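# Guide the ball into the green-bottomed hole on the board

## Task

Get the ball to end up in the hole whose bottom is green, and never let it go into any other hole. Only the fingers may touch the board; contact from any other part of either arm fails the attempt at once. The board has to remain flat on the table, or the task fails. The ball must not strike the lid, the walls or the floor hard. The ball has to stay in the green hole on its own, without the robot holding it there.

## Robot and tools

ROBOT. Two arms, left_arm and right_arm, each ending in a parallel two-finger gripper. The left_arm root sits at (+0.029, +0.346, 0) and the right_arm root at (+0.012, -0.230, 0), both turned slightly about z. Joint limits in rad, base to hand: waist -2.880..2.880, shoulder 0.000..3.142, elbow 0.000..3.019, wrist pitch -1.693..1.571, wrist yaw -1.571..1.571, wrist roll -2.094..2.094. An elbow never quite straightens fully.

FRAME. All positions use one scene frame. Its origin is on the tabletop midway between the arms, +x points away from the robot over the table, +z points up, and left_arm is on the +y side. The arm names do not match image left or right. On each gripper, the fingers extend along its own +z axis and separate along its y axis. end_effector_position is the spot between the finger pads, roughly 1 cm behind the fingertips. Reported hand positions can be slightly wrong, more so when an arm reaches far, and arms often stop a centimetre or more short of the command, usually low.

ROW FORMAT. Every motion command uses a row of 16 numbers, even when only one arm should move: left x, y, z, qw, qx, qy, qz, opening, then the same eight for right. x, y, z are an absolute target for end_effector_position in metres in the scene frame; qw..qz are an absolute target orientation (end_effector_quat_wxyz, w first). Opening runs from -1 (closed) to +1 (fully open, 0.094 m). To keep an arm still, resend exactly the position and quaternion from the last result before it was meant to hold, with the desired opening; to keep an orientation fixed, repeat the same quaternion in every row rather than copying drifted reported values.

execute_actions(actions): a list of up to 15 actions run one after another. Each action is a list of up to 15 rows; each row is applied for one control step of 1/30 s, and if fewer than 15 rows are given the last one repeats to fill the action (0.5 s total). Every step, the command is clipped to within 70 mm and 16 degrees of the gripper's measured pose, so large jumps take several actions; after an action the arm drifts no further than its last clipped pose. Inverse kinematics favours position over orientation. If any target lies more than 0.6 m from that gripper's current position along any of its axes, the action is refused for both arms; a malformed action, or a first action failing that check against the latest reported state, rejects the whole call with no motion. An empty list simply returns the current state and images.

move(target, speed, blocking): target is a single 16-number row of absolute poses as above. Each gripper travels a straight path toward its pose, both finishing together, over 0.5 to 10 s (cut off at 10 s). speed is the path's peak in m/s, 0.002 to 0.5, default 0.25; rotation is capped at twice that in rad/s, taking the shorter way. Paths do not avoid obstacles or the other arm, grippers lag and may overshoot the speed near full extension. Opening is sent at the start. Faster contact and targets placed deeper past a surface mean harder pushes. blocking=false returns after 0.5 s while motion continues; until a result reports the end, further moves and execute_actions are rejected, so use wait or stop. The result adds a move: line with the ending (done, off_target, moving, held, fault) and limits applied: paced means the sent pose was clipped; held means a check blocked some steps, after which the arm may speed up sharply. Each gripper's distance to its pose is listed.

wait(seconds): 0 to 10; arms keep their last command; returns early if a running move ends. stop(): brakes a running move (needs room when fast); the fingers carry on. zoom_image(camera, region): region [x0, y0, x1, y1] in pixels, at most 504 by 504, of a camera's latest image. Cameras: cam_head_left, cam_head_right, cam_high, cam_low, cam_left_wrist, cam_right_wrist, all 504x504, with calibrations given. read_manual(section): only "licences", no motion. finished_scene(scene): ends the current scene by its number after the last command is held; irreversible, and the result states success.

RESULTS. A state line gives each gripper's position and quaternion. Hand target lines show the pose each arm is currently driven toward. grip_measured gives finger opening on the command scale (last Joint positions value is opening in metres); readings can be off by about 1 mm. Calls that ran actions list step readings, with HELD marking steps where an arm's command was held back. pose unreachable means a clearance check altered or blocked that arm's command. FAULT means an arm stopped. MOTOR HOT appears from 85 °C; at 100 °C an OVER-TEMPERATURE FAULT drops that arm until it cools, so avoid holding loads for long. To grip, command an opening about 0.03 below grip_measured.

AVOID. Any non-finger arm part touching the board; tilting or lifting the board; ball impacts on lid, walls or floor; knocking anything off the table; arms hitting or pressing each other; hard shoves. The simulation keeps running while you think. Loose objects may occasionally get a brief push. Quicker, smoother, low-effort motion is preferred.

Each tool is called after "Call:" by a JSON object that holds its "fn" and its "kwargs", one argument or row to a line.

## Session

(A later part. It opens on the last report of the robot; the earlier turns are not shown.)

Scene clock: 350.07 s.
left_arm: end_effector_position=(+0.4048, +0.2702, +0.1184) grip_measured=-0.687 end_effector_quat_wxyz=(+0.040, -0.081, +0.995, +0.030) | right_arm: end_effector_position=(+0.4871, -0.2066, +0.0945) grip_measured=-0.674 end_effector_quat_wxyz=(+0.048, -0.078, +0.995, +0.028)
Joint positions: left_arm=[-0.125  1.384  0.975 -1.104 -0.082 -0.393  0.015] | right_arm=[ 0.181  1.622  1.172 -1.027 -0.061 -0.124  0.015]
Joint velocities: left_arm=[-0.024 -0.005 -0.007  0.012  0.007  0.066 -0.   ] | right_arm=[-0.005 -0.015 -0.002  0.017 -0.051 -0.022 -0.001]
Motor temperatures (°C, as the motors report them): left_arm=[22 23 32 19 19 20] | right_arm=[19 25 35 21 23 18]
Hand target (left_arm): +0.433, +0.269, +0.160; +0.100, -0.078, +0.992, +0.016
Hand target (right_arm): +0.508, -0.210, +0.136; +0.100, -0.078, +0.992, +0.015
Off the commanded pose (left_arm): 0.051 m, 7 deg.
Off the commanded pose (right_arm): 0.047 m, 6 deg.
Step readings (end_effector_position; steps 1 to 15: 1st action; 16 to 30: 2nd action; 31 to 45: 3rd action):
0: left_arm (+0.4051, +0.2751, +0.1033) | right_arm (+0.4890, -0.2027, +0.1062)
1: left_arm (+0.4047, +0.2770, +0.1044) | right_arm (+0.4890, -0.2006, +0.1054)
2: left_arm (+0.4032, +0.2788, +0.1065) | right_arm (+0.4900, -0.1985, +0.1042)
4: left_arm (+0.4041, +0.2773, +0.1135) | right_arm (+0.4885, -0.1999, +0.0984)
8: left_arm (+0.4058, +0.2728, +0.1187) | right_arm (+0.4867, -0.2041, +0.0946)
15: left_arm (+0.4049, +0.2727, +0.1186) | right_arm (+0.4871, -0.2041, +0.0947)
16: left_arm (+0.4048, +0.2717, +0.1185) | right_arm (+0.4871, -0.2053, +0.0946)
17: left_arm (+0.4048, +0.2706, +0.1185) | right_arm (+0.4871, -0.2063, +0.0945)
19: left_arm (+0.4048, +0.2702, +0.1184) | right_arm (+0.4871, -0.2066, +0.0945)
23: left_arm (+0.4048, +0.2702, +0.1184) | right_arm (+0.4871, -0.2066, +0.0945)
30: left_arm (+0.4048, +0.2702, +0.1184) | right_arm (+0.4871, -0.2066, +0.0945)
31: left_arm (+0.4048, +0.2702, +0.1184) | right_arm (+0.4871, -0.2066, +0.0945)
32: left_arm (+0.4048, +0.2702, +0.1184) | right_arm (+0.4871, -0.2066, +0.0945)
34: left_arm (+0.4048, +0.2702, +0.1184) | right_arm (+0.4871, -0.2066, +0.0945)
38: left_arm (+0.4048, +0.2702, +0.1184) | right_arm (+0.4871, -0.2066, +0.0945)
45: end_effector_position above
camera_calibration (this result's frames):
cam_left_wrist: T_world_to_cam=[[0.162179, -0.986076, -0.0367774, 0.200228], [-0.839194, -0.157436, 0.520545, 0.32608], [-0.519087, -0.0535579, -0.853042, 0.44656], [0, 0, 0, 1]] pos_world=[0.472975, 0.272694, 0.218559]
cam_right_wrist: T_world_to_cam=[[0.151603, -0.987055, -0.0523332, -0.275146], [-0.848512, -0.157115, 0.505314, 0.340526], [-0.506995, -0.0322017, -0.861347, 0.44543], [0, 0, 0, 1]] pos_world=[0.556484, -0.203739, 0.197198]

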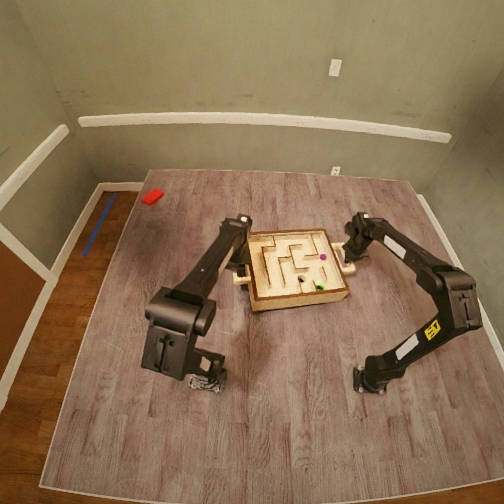

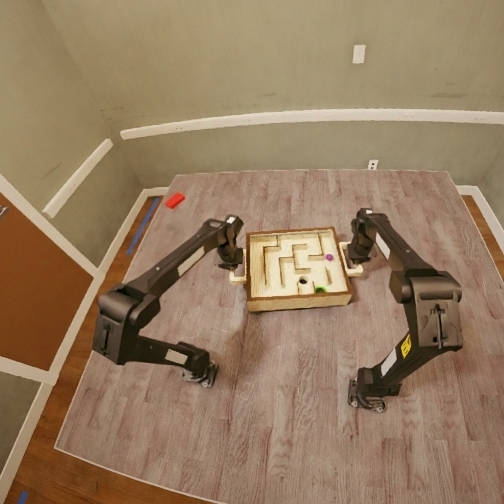

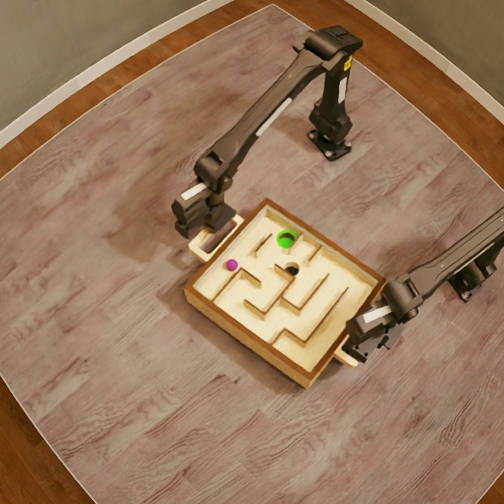

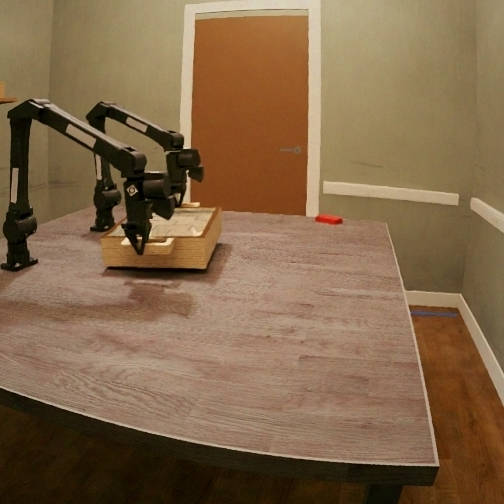

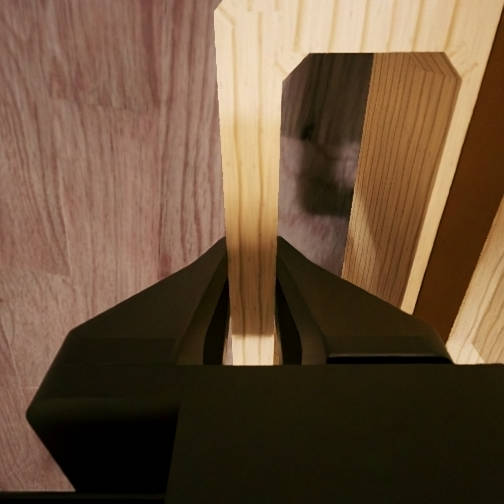

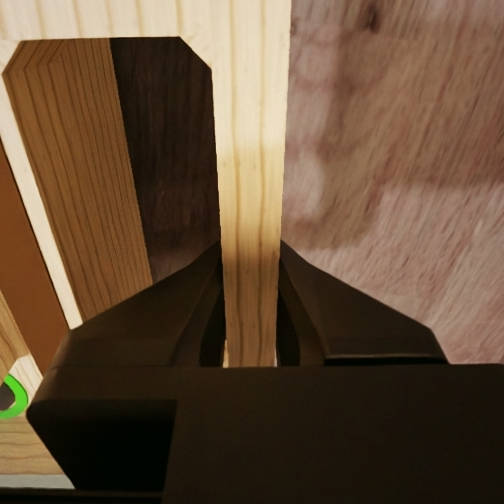

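Call:
{"fn": "execute_actions", "kwargs": {
  "actions": [
    [[0.435,0.268,0.153,0.10,-0.078,0.994,0,-0.8,0.511,-0.210,0.145,0.10,-0.078,0.994,0,-0.8]]
  ]
}}

Call:
{"fn": "zoom_image", "kwargs": {
  "camera": "cam_high",
  "region": [150,190,380,420]
}}

Scene clock: 362.97 s.
left_arm: end_effector_position=(+0.4083, +0.2699, +0.1183) grip_measured=-0.687 end_effector_quat_wxyz=(+0.044, -0.078, +0.996, +0.020) | right_arm: end_effector_position=(+0.4852, -0.2077, +0.0965) grip_measured=-0.674 end_effector_quat_wxyz=(+0.046, -0.074, +0.996, +0.018)
Joint positions: left_arm=[-0.116  1.384  0.975 -1.089 -0.063 -0.379  0.015] | right_arm=[ 0.186  1.617  1.172 -1.036 -0.04  -0.112  0.015]
Joint velocities: left_arm=[-0.015 -0.015 -0.007  0.022 -0.066 -0.037 -0.001] | right_arm=[-0.005  0.005 -0.012 -0.007 -0.022  0.022  0.   ]
Motor temperatures (°C, as the motors report them): left_arm=[22 23 32 19 19 20] | right_arm=[19 25 35 21 23 18]
Hand target (left_arm): +0.434, +0.269, +0.153; +0.100, -0.077, +0.992, +0.001
Hand target (right_arm): +0.507, -0.210, +0.145; +0.100, -0.078, +0.992, +0.001
Off the commanded pose (left_arm): 0.044 m, 7 deg.
Off the commanded pose (right_arm): 0.055 m, 7 deg.
Step readings (end_effector_position):
0: left_arm (+0.4048, +0.2702, +0.1184) | right_arm (+0.4871, -0.2066, +0.0945)
1: left_arm (+0.4053, +0.2692, +0.1184) | right_arm (+0.4868, -0.2075, +0.0943)
2: left_arm (+0.4064, +0.2687, +0.1184) | right_arm (+0.4862, -0.2084, +0.0942)
4: left_arm (+0.4074, +0.2689, +0.1183) | right_arm (+0.4852, -0.2083, +0.0950)
8: left_arm (+0.4082, +0.2699, +0.1183) | right_arm (+0.4852, -0.2079, +0.0963)
15: end_effector_position above
camera_calibration (this result's frames):
cam_left_wrist: T_world_to_cam=[[0.156384, -0.987576, -0.0154395, 0.199582], [-0.844619, -0.141818, 0.516242, 0.327516], [-0.512018, -0.0676917, -0.856303, 0.449531], [0, 0, 0, 1]] pos_world=[0.475582, 0.273979, 0.218939]
cam_right_wrist: T_world_to_cam=[[0.143589, -0.989083, -0.0331069, -0.274246], [-0.847978, -0.140214, 0.511149, 0.34035], [-0.510211, -0.0453216, -0.858854, 0.444757], [0, 0, 0, 1]] pos_world=[0.554908, -0.203373, 0.198933]

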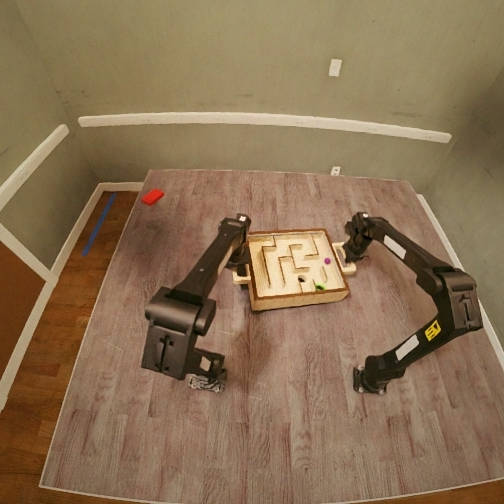

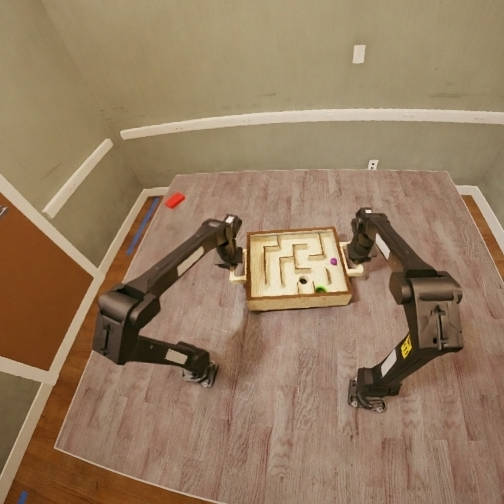

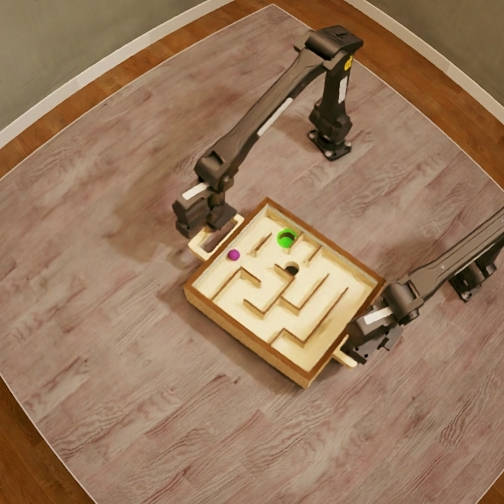

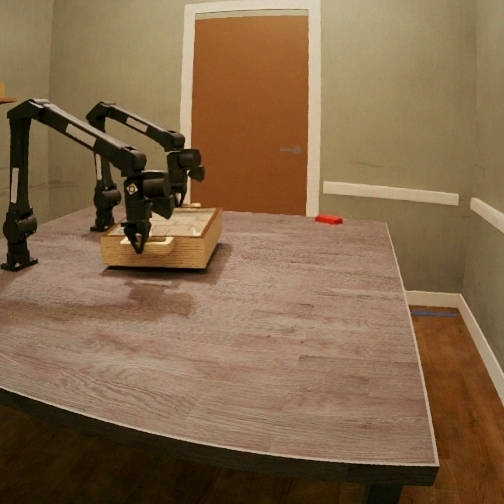

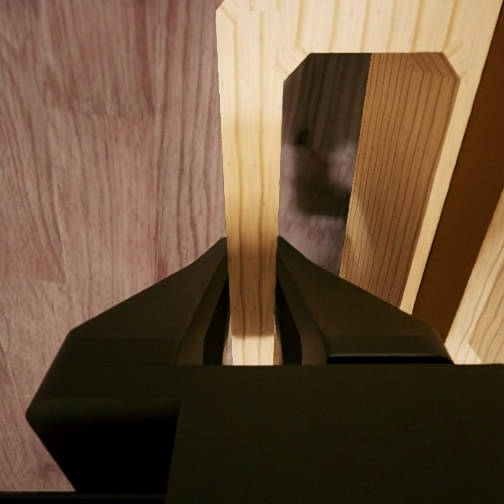

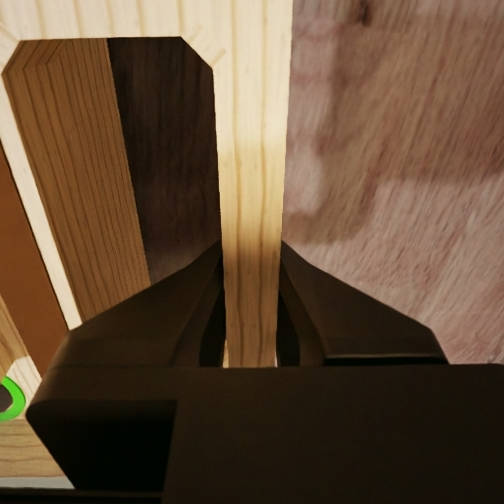

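Region (150, 190, 380, 420) of cam_high's 504x504 image, scaled by 2.191, with more detail than that image has.

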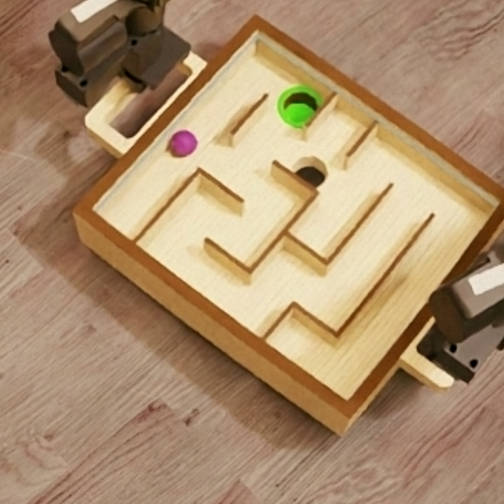

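Call:
{"fn": "execute_actions", "kwargs": {
  "actions": [
    [[0.435,0.268,0.150,0.11,-0.078,0.994,-0.005,-0.8,0.511,-0.210,0.150,0.11,-0.078,0.994,-0.005,-0.8]],
    [[0.435,0.268,0.150,0.11,-0.078,0.994,-0.005,-0.8,0.511,-0.210,0.150,0.11,-0.078,0.994,-0.005,-0.8]]
  ]
}}

Call:
{"fn": "zoom_image", "kwargs": {
  "camera": "cam_high",
  "region": [150,190,380,420]
}}

Scene clock: 368.37 s.
left_arm: end_effector_position=(+0.4097, +0.2687, +0.1129) grip_measured=-0.687 end_effector_quat_wxyz=(+0.050, -0.077, +0.996, +0.013) | right_arm: end_effector_position=(+0.4856, -0.2096, +0.1021) grip_measured=-0.674 end_effector_quat_wxyz=(+0.052, -0.073, +0.996, +0.010)
Joint positions: left_arm=[-0.114  1.384  0.959 -1.057 -0.054 -0.375  0.015] | right_arm=[ 0.188  1.604  1.172 -1.036 -0.024 -0.109  0.015]
Joint velocities: left_arm=[-0.005  0.015 -0.027 -0.017  0.007 -0.022 -0.   ] | right_arm=[-0.015  0.005  0.002 -0.002 -0.007  0.066 -0.001]
Motor temperatures (°C, as the motors report them): left_arm=[22 23 31 19 19 20] | right_arm=[19 25 35 21 23 18]
Hand target (left_arm): +0.434, +0.268, +0.150; +0.110, -0.077, +0.991, -0.004
Hand target (right_arm): +0.507, -0.210, +0.150; +0.110, -0.078, +0.991, -0.004
Off the commanded pose (left_arm): 0.045 m, 7 deg.
Off the commanded pose (right_arm): 0.054 m, 7 deg.
Step readings (end_effector_position; steps 1 to 15: 1st action; 16 to 30: 2nd action):
0: left_arm (+0.4083, +0.2699, +0.1183) | right_arm (+0.4852, -0.2077, +0.0965)
1: left_arm (+0.4086, +0.2698, +0.1177) | right_arm (+0.4852, -0.2080, +0.0968)
2: left_arm (+0.4092, +0.2695, +0.1165) | right_arm (+0.4853, -0.2083, +0.0973)
4: left_arm (+0.4090, +0.2691, +0.1139) | right_arm (+0.4854, -0.2089, +0.0995)
8: left_arm (+0.4093, +0.2687, +0.1129) | right_arm (+0.4856, -0.2095, +0.1019)
15: left_arm (+0.4097, +0.2687, +0.1129) | right_arm (+0.4856, -0.2096, +0.1021)
16: left_arm (+0.4097, +0.2687, +0.1129) | right_arm (+0.4856, -0.2096, +0.1021)
17: left_arm (+0.4097, +0.2687, +0.1129) | right_arm (+0.4856, -0.2096, +0.1021)
19: left_arm (+0.4097, +0.2687, +0.1129) | right_arm (+0.4856, -0.2096, +0.1021)
23: left_arm (+0.4097, +0.2687, +0.1129) | right_arm (+0.4856, -0.2096, +0.1021)
30: end_effector_position above
camera_calibration (this result's frames):
cam_left_wrist: T_world_to_cam=[[0.153911, -0.988084, -0.00111972, 0.197659], [-0.852237, -0.133324, 0.505882, 0.333301], [-0.500003, -0.0769066, -0.862602, 0.443841], [0, 0, 0, 1]] pos_world=[0.475552, 0.273875, 0.214469]
cam_right_wrist: T_world_to_cam=[[0.14123, -0.98985, -0.0158295, -0.276783], [-0.854956, -0.130014, 0.502142, 0.344056], [-0.499104, -0.0573842, -0.86464, 0.442385], [0, 0, 0, 1]] pos_world=[0.554039, -0.203856, 0.205358]

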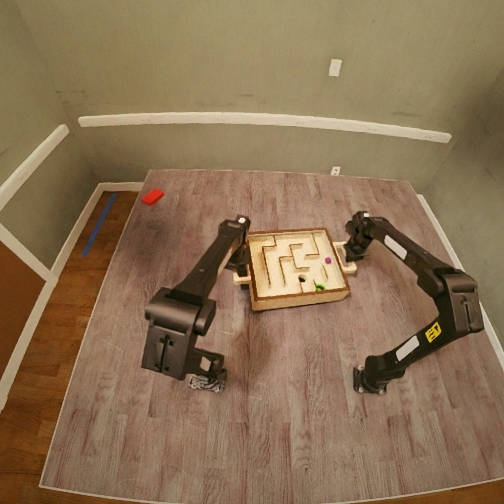

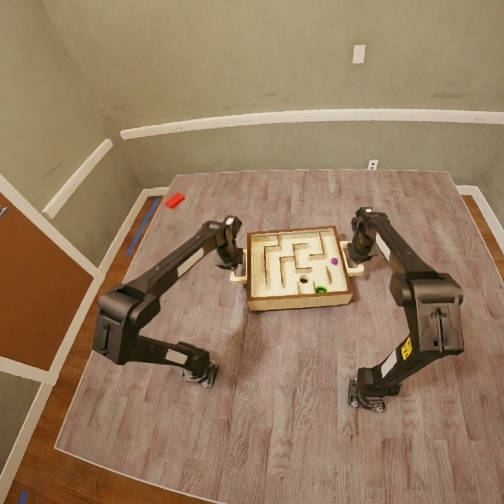

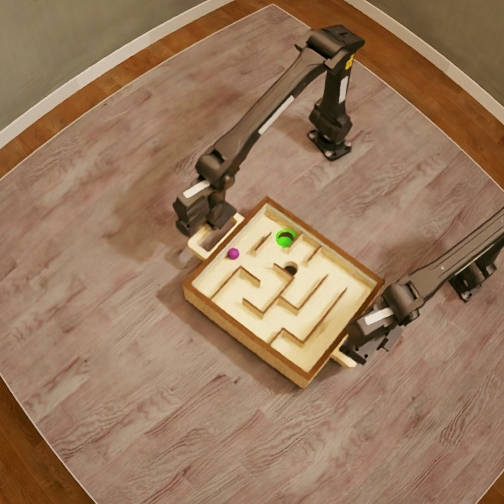

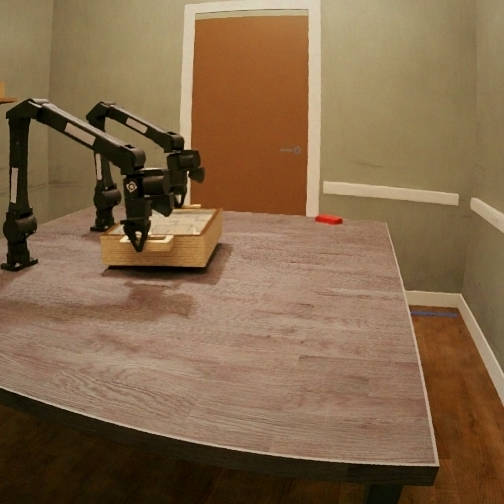

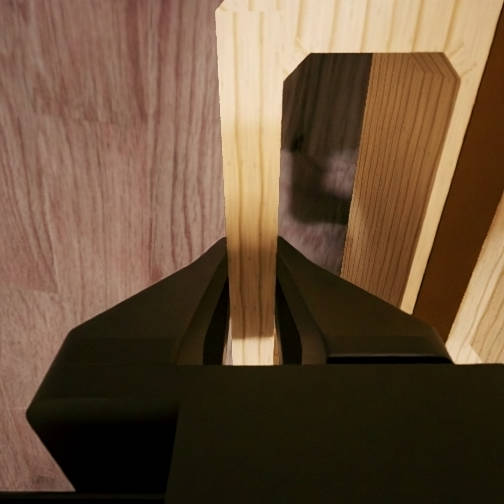

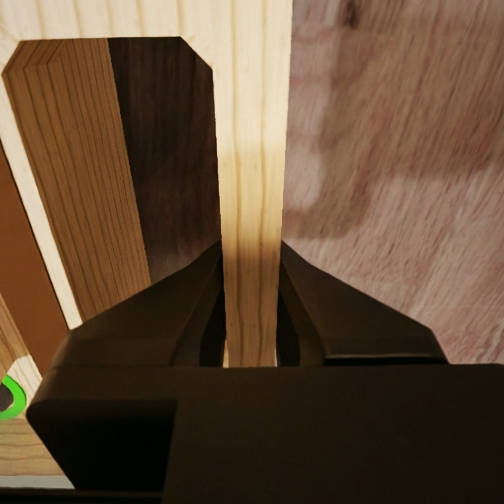

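Region (150, 190, 380, 420) of cam_high's 504x504 image, scaled by 2.191, with more detail than that image has.

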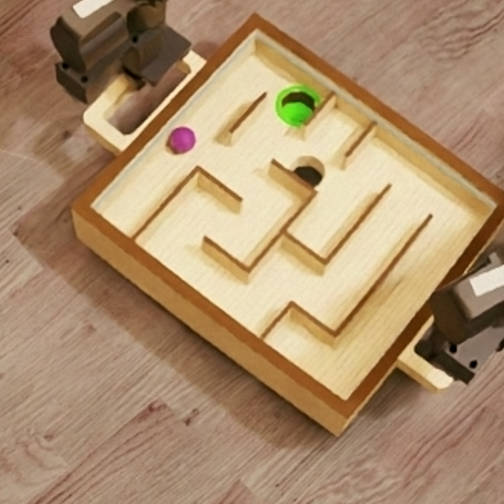

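Call:
{"fn": "execute_actions", "kwargs": {
  "actions": [
    [[0.435,0.268,0.142,0.125,-0.078,0.994,-0.015,-0.8,0.511,-0.210,0.158,0.125,-0.078,0.994,-0.015,-0.8]],
    [[0.435,0.268,0.142,0.125,-0.078,0.994,-0.015,-0.8,0.511,-0.210,0.158,0.125,-0.078,0.994,-0.015,-0.8]]
  ]
}}

Call:
{"fn": "zoom_image", "kwargs": {
  "camera": "cam_high",
  "region": [150,190,380,420]
}}

Scene clock: 372.40 s.
left_arm: end_effector_position=(+0.4104, +0.2677, +0.1021) grip_measured=-0.687 end_effector_quat_wxyz=(+0.061, -0.078, +0.995, -0.000) | right_arm: end_effector_position=(+0.4861, -0.2113, +0.1095) grip_measured=-0.674 end_effector_quat_wxyz=(+0.059, -0.074, +0.996, -0.004)
Joint positions: left_arm=[-0.108  1.382  0.924 -0.994 -0.035 -0.37   0.015] | right_arm=[ 0.195  1.588  1.172 -1.036  0.004 -0.105  0.015]
Joint velocities: left_arm=[ 0.005 -0.005 -0.002  0.002  0.007  0.037  0.   ] | right_arm=[-0.005 -0.015 -0.012 -0.017  0.037 -0.037 -0.   ]
Motor temperatures (°C, as the motors report them): left_arm=[22 23 31 19 19 20] | right_arm=[19 25 35 21 23 18]
Hand target (left_arm): +0.434, +0.268, +0.142; +0.124, -0.077, +0.989, -0.014
Hand target (right_arm): +0.507, -0.210, +0.159; +0.124, -0.078, +0.989, -0.014
Off the commanded pose (left_arm): 0.047 m, 7 deg.
Off the commanded pose (right_arm): 0.055 m, 8 deg.
Step readings (end_effector_position; steps 1 to 15: 1st action; 16 to 30: 2nd action):
0: left_arm (+0.4097, +0.2687, +0.1129) | right_arm (+0.4856, -0.2096, +0.1021)
1: left_arm (+0.4099, +0.2684, +0.1117) | right_arm (+0.4857, -0.2102, +0.1026)
2: left_arm (+0.4108, +0.2680, +0.1096) | right_arm (+0.4858, -0.2108, +0.1034)
4: left_arm (+0.4101, +0.2677, +0.1047) | right_arm (+0.4860, -0.2111, +0.1065)
8: left_arm (+0.4097, +0.2677, +0.1020) | right_arm (+0.4861, -0.2112, +0.1095)
15: left_arm (+0.4104, +0.2677, +0.1021) | right_arm (+0.4861, -0.2113, +0.1095)
16: left_arm (+0.4104, +0.2677, +0.1021) | right_arm (+0.4861, -0.2113, +0.1095)
17: left_arm (+0.4104, +0.2677, +0.1021) | right_arm (+0.4861, -0.2113, +0.1095)
19: left_arm (+0.4104, +0.2677, +0.1021) | right_arm (+0.4861, -0.2113, +0.1095)
23: left_arm (+0.4104, +0.2677, +0.1021) | right_arm (+0.4861, -0.2113, +0.1095)
30: end_effector_position above
camera_calibration (this result's frames):
cam_left_wrist: T_world_to_cam=[[0.153199, -0.987837, 0.0266031, 0.193873], [-0.86426, -0.120884, 0.488306, 0.342642], [-0.479151, -0.0978001, -0.872267, 0.432733], [0, 0, 0, 1]] pos_world=[0.473775, 0.275256, 0.204987]
cam_right_wrist: T_world_to_cam=[[0.140497, -0.989997, 0.0129044, -0.281228], [-0.863699, -0.116181, 0.490435, 0.348989], [-0.48403, -0.0800505, -0.871382, 0.437523], [0, 0, 0, 1]] pos_world=[0.552707, -0.202846, 0.213723]

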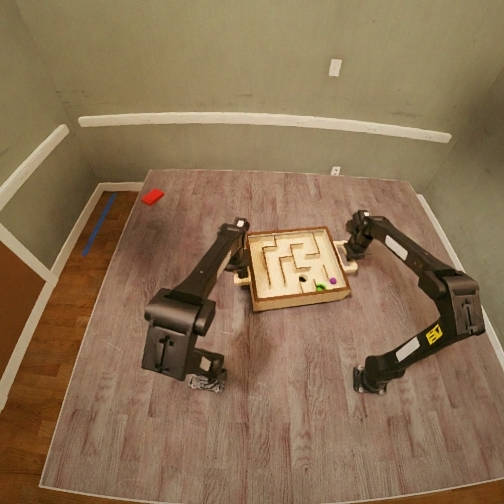

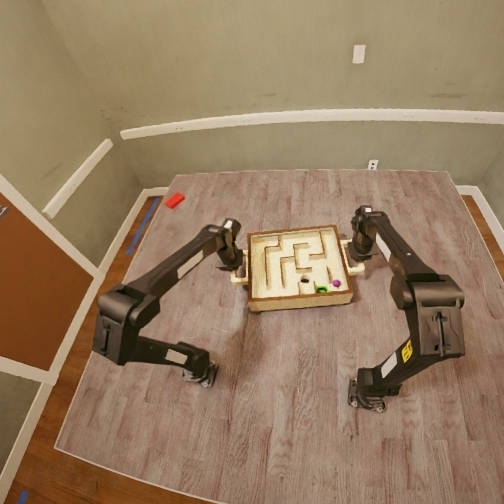

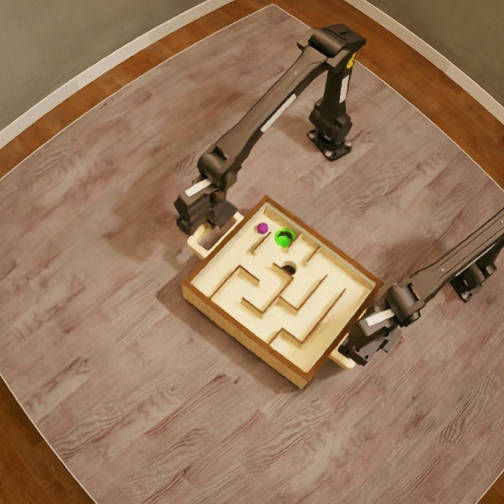

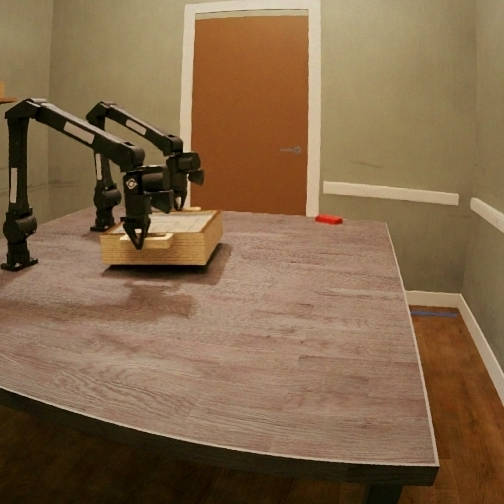

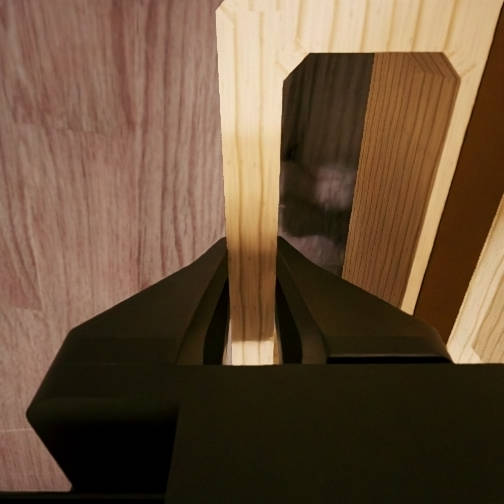

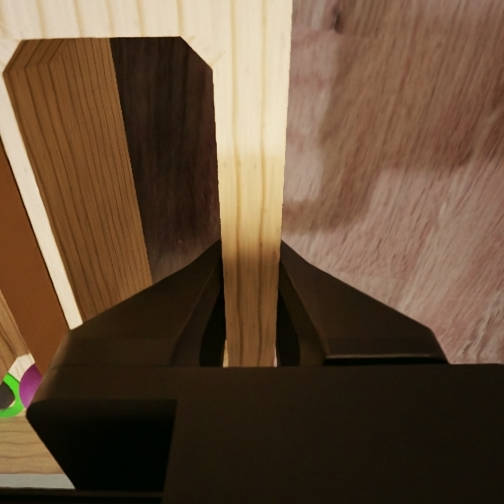

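Region (150, 190, 380, 420) of cam_high's 504x504 image, scaled by 2.191, with more detail than that image has.

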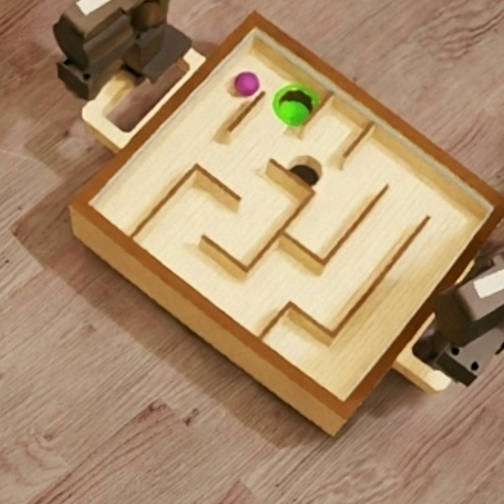

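Rolling. Look again.

Call:
{"fn": "wait", "kwargs": {
  "seconds": 0.5
}}

Call:
{"fn": "zoom_image", "kwargs": {
  "camera": "cam_high",
  "region": [150,190,380,420]
}}

Scene clock: 375.37 s.
left_arm: end_effector_position=(+0.4104, +0.2677, +0.1021) grip_measured=-0.687 end_effector_quat_wxyz=(+0.061, -0.078, +0.995, -0.000) | right_arm: end_effector_position=(+0.4861, -0.2113, +0.1095) grip_measured=-0.674 end_effector_quat_wxyz=(+0.059, -0.074, +0.996, -0.004)
Joint positions: left_arm=[-0.108  1.382  0.924 -0.994 -0.035 -0.37   0.015] | right_arm=[ 0.195  1.588  1.172 -1.036  0.004 -0.105  0.015]
Joint velocities: left_arm=[ 0.005 -0.005  0.012 -0.007 -0.007  0.066  0.001] | right_arm=[-0.005  0.005 -0.007 -0.007  0.022 -0.022 -0.   ]
Motor temperatures (°C, as the motors report them): left_arm=[22 23 31 19 19 20] | right_arm=[19 25 35 21 23 18]
Hand target (left_arm): +0.434, +0.268, +0.142; +0.124, -0.077, +0.989, -0.014
Hand target (right_arm): +0.507, -0.210, +0.159; +0.124, -0.078, +0.989, -0.014
Off the commanded pose (left_arm): 0.047 m, 7 deg.
Off the commanded pose (right_arm): 0.055 m, 8 deg.
wait: 0.50 s; at rest from the start
camera_calibration (this result's frames):
cam_left_wrist: T_world_to_cam=[[0.153199, -0.987837, 0.0266031, 0.193873], [-0.86426, -0.120884, 0.488306, 0.342642], [-0.479151, -0.0978001, -0.872267, 0.432733], [0, 0, 0, 1]] pos_world=[0.473775, 0.275256, 0.204987]
cam_right_wrist: T_world_to_cam=[[0.140497, -0.989997, 0.0129044, -0.281228], [-0.863699, -0.116181, 0.490435, 0.348989], [-0.48403, -0.0800505, -0.871382, 0.437523], [0, 0, 0, 1]] pos_world=[0.552707, -0.202846, 0.213723]

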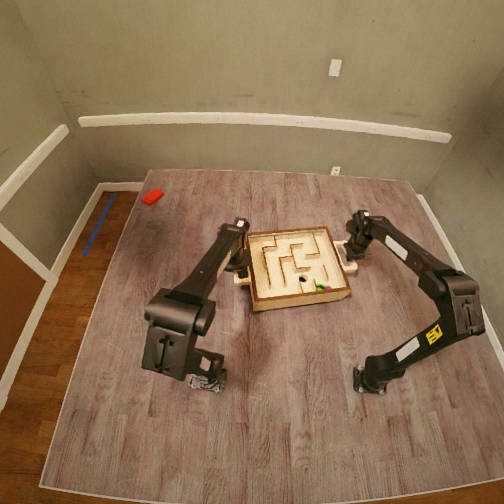

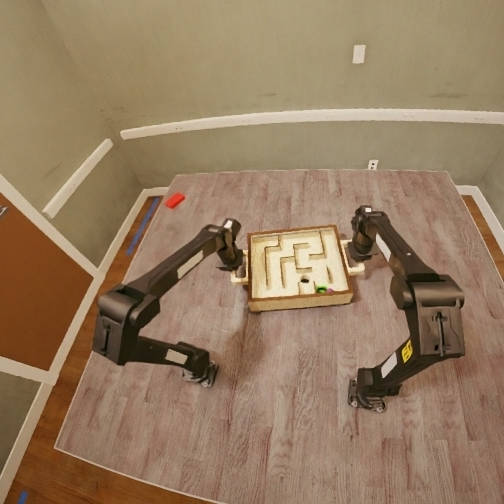

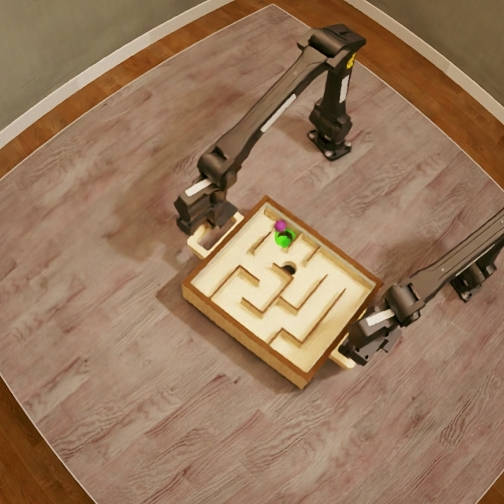

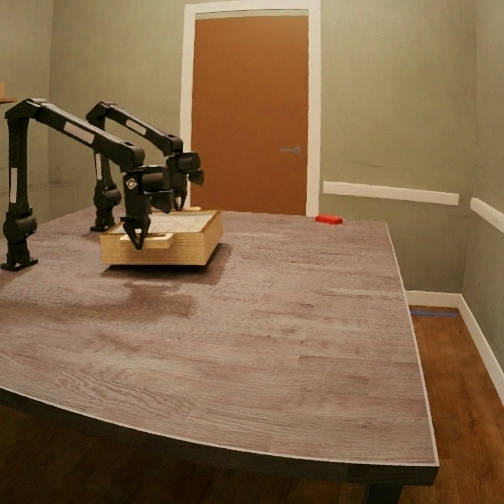

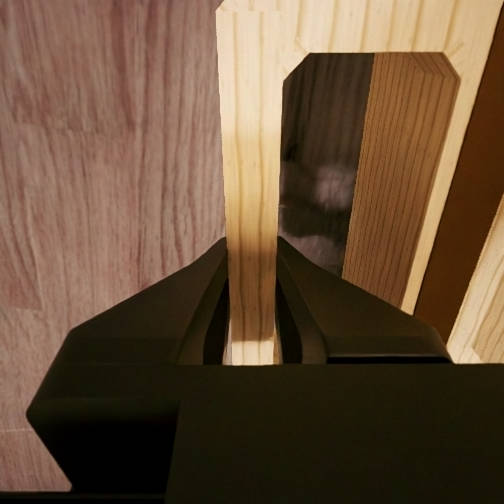

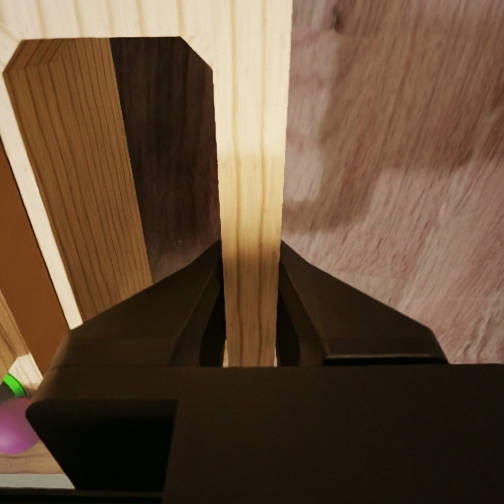

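Region (150, 190, 380, 420) of cam_high's 504x504 image, scaled by 2.191, with more detail than that image has.

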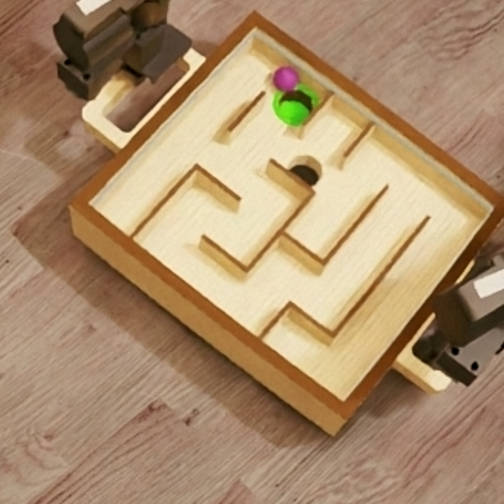

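Call:
{"fn": "execute_actions", "kwargs": {
  "actions": [
    [[0.435,0.268,0.140,0.07,-0.078,0.994,-0.02,-0.8,0.511,-0.210,0.158,0.07,-0.078,0.994,-0.02,-0.8]],
    [[0.435,0.268,0.140,0.06,-0.078,0.994,-0.02,-0.8,0.511,-0.210,0.158,0.06,-0.078,0.994,-0.02,-0.8]]
  ]
}}

Call:
{"fn": "zoom_image", "kwargs": {
  "camera": "cam_high",
  "region": [150,190,380,420]
}}

Scene clock: 380.57 s.
left_arm: end_effector_position=(+0.3979, +0.2676, +0.1000) grip_measured=-0.687 end_effector_quat_wxyz=(+0.014, -0.081, +0.997, -0.013) | right_arm: end_effector_position=(+0.4754, -0.2113, +0.1187) grip_measured=-0.674 end_effector_quat_wxyz=(+0.014, -0.076, +0.997, -0.013)
Joint positions: left_arm=[-0.091  1.405  0.945 -1.078  0.017 -0.362  0.015] | right_arm=[ 0.204  1.605  1.223 -1.161  0.025 -0.101  0.015]
Joint velocities: left_arm=[-0.005 -0.005  0.017 -0.012 -0.007  0.007 -0.   ] | right_arm=[-0.005 -0.015 -0.017 -0.002 -0.007  0.007 -0.   ]
Motor temperatures (°C, as the motors report them): left_arm=[22 23 31 19 19 20] | right_arm=[19 25 36 21 23 18]
Hand target (left_arm): +0.433, +0.269, +0.140; +0.061, -0.078, +0.995, -0.020
Hand target (right_arm): +0.506, -0.210, +0.159; +0.061, -0.078, +0.995, -0.020
Off the commanded pose (left_arm): 0.055 m, 5 deg.
Off the commanded pose (right_arm): 0.053 m, 5 deg.
Step readings (end_effector_position; steps 1 to 15: 1st action; 16 to 30: 2nd action):
0: left_arm (+0.4104, +0.2677, +0.1021) | right_arm (+0.4861, -0.2113, +0.1095)
1: left_arm (+0.4085, +0.2670, +0.1015) | right_arm (+0.4848, -0.2121, +0.1105)
2: left_arm (+0.4060, +0.2666, +0.1015) | right_arm (+0.4824, -0.2125, +0.1125)
4: left_arm (+0.4004, +0.2668, +0.0992) | right_arm (+0.4779, -0.2121, +0.1171)
8: left_arm (+0.3969, +0.2676, +0.0975) | right_arm (+0.4743, -0.2113, +0.1175)
15: left_arm (+0.3969, +0.2677, +0.0977) | right_arm (+0.4741, -0.2114, +0.1170)
16: left_arm (+0.3969, +0.2675, +0.0980) | right_arm (+0.4740, -0.2114, +0.1171)
17: left_arm (+0.3967, +0.2676, +0.0984) | right_arm (+0.4738, -0.2114, +0.1175)
19: left_arm (+0.3966, +0.2676, +0.0991) | right_arm (+0.4739, -0.2114, +0.1179)
23: left_arm (+0.3975, +0.2675, +0.0998) | right_arm (+0.4754, -0.2113, +0.1185)
30: end_effector_position above
camera_calibration (this result's frames):
cam_left_wrist: T_world_to_cam=[[0.160176, -0.986099, 0.0441882, 0.19078], [-0.814526, -0.106754, 0.57022, 0.301066], [-0.557576, -0.127328, -0.820303, 0.458886], [0, 0, 0, 1]] pos_world=[0.470532, 0.278697, 0.196321]
cam_right_wrist: T_world_to_cam=[[0.145571, -0.989039, 0.0247359, -0.283452], [-0.815812, -0.105855, 0.568547, 0.305408], [-0.559696, -0.102944, -0.822279, 0.465663], [0, 0, 0, 1]] pos_world=[0.551048, -0.200079, 0.216278]

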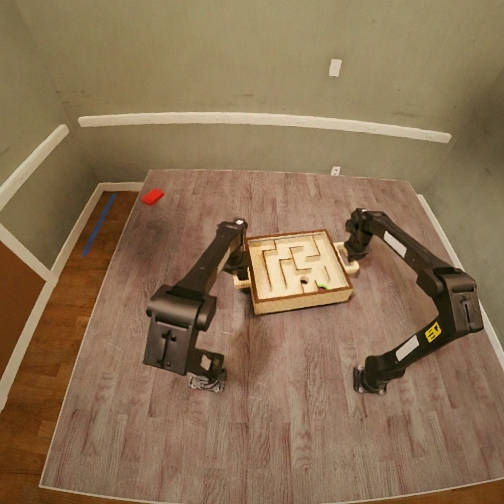

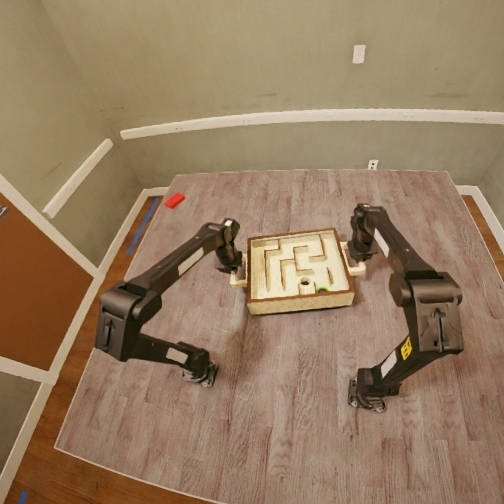

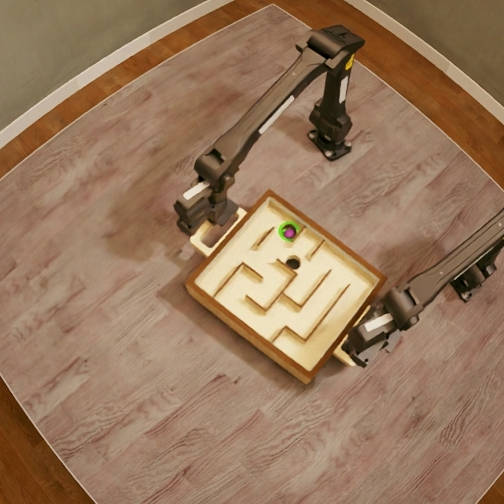

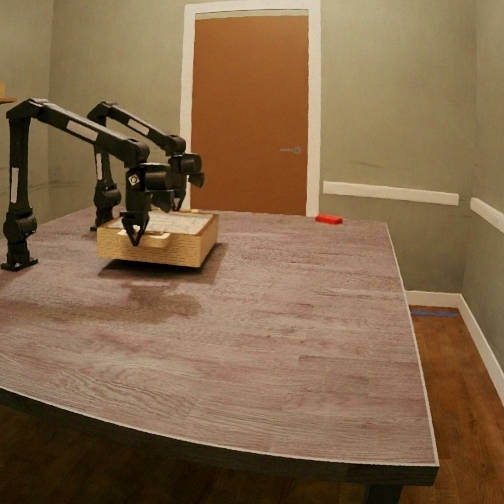

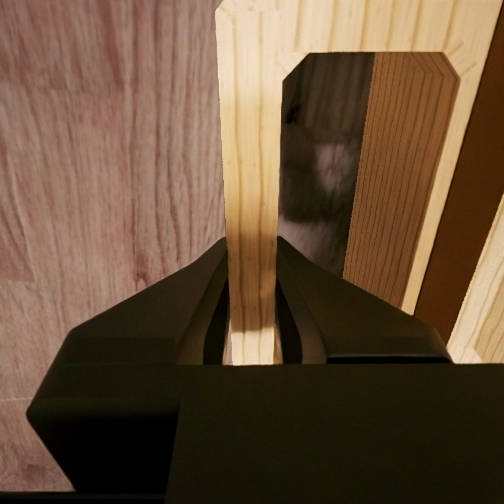

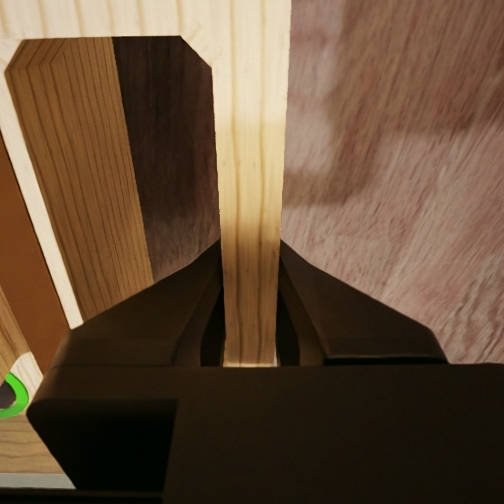

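Region (150, 190, 380, 420) of cam_high's 504x504 image, scaled by 2.191, with more detail than that image has.

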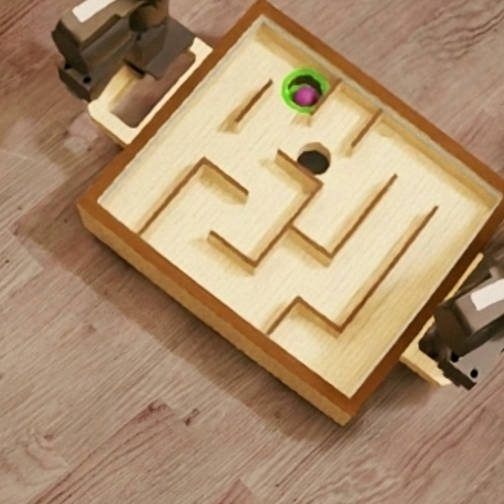

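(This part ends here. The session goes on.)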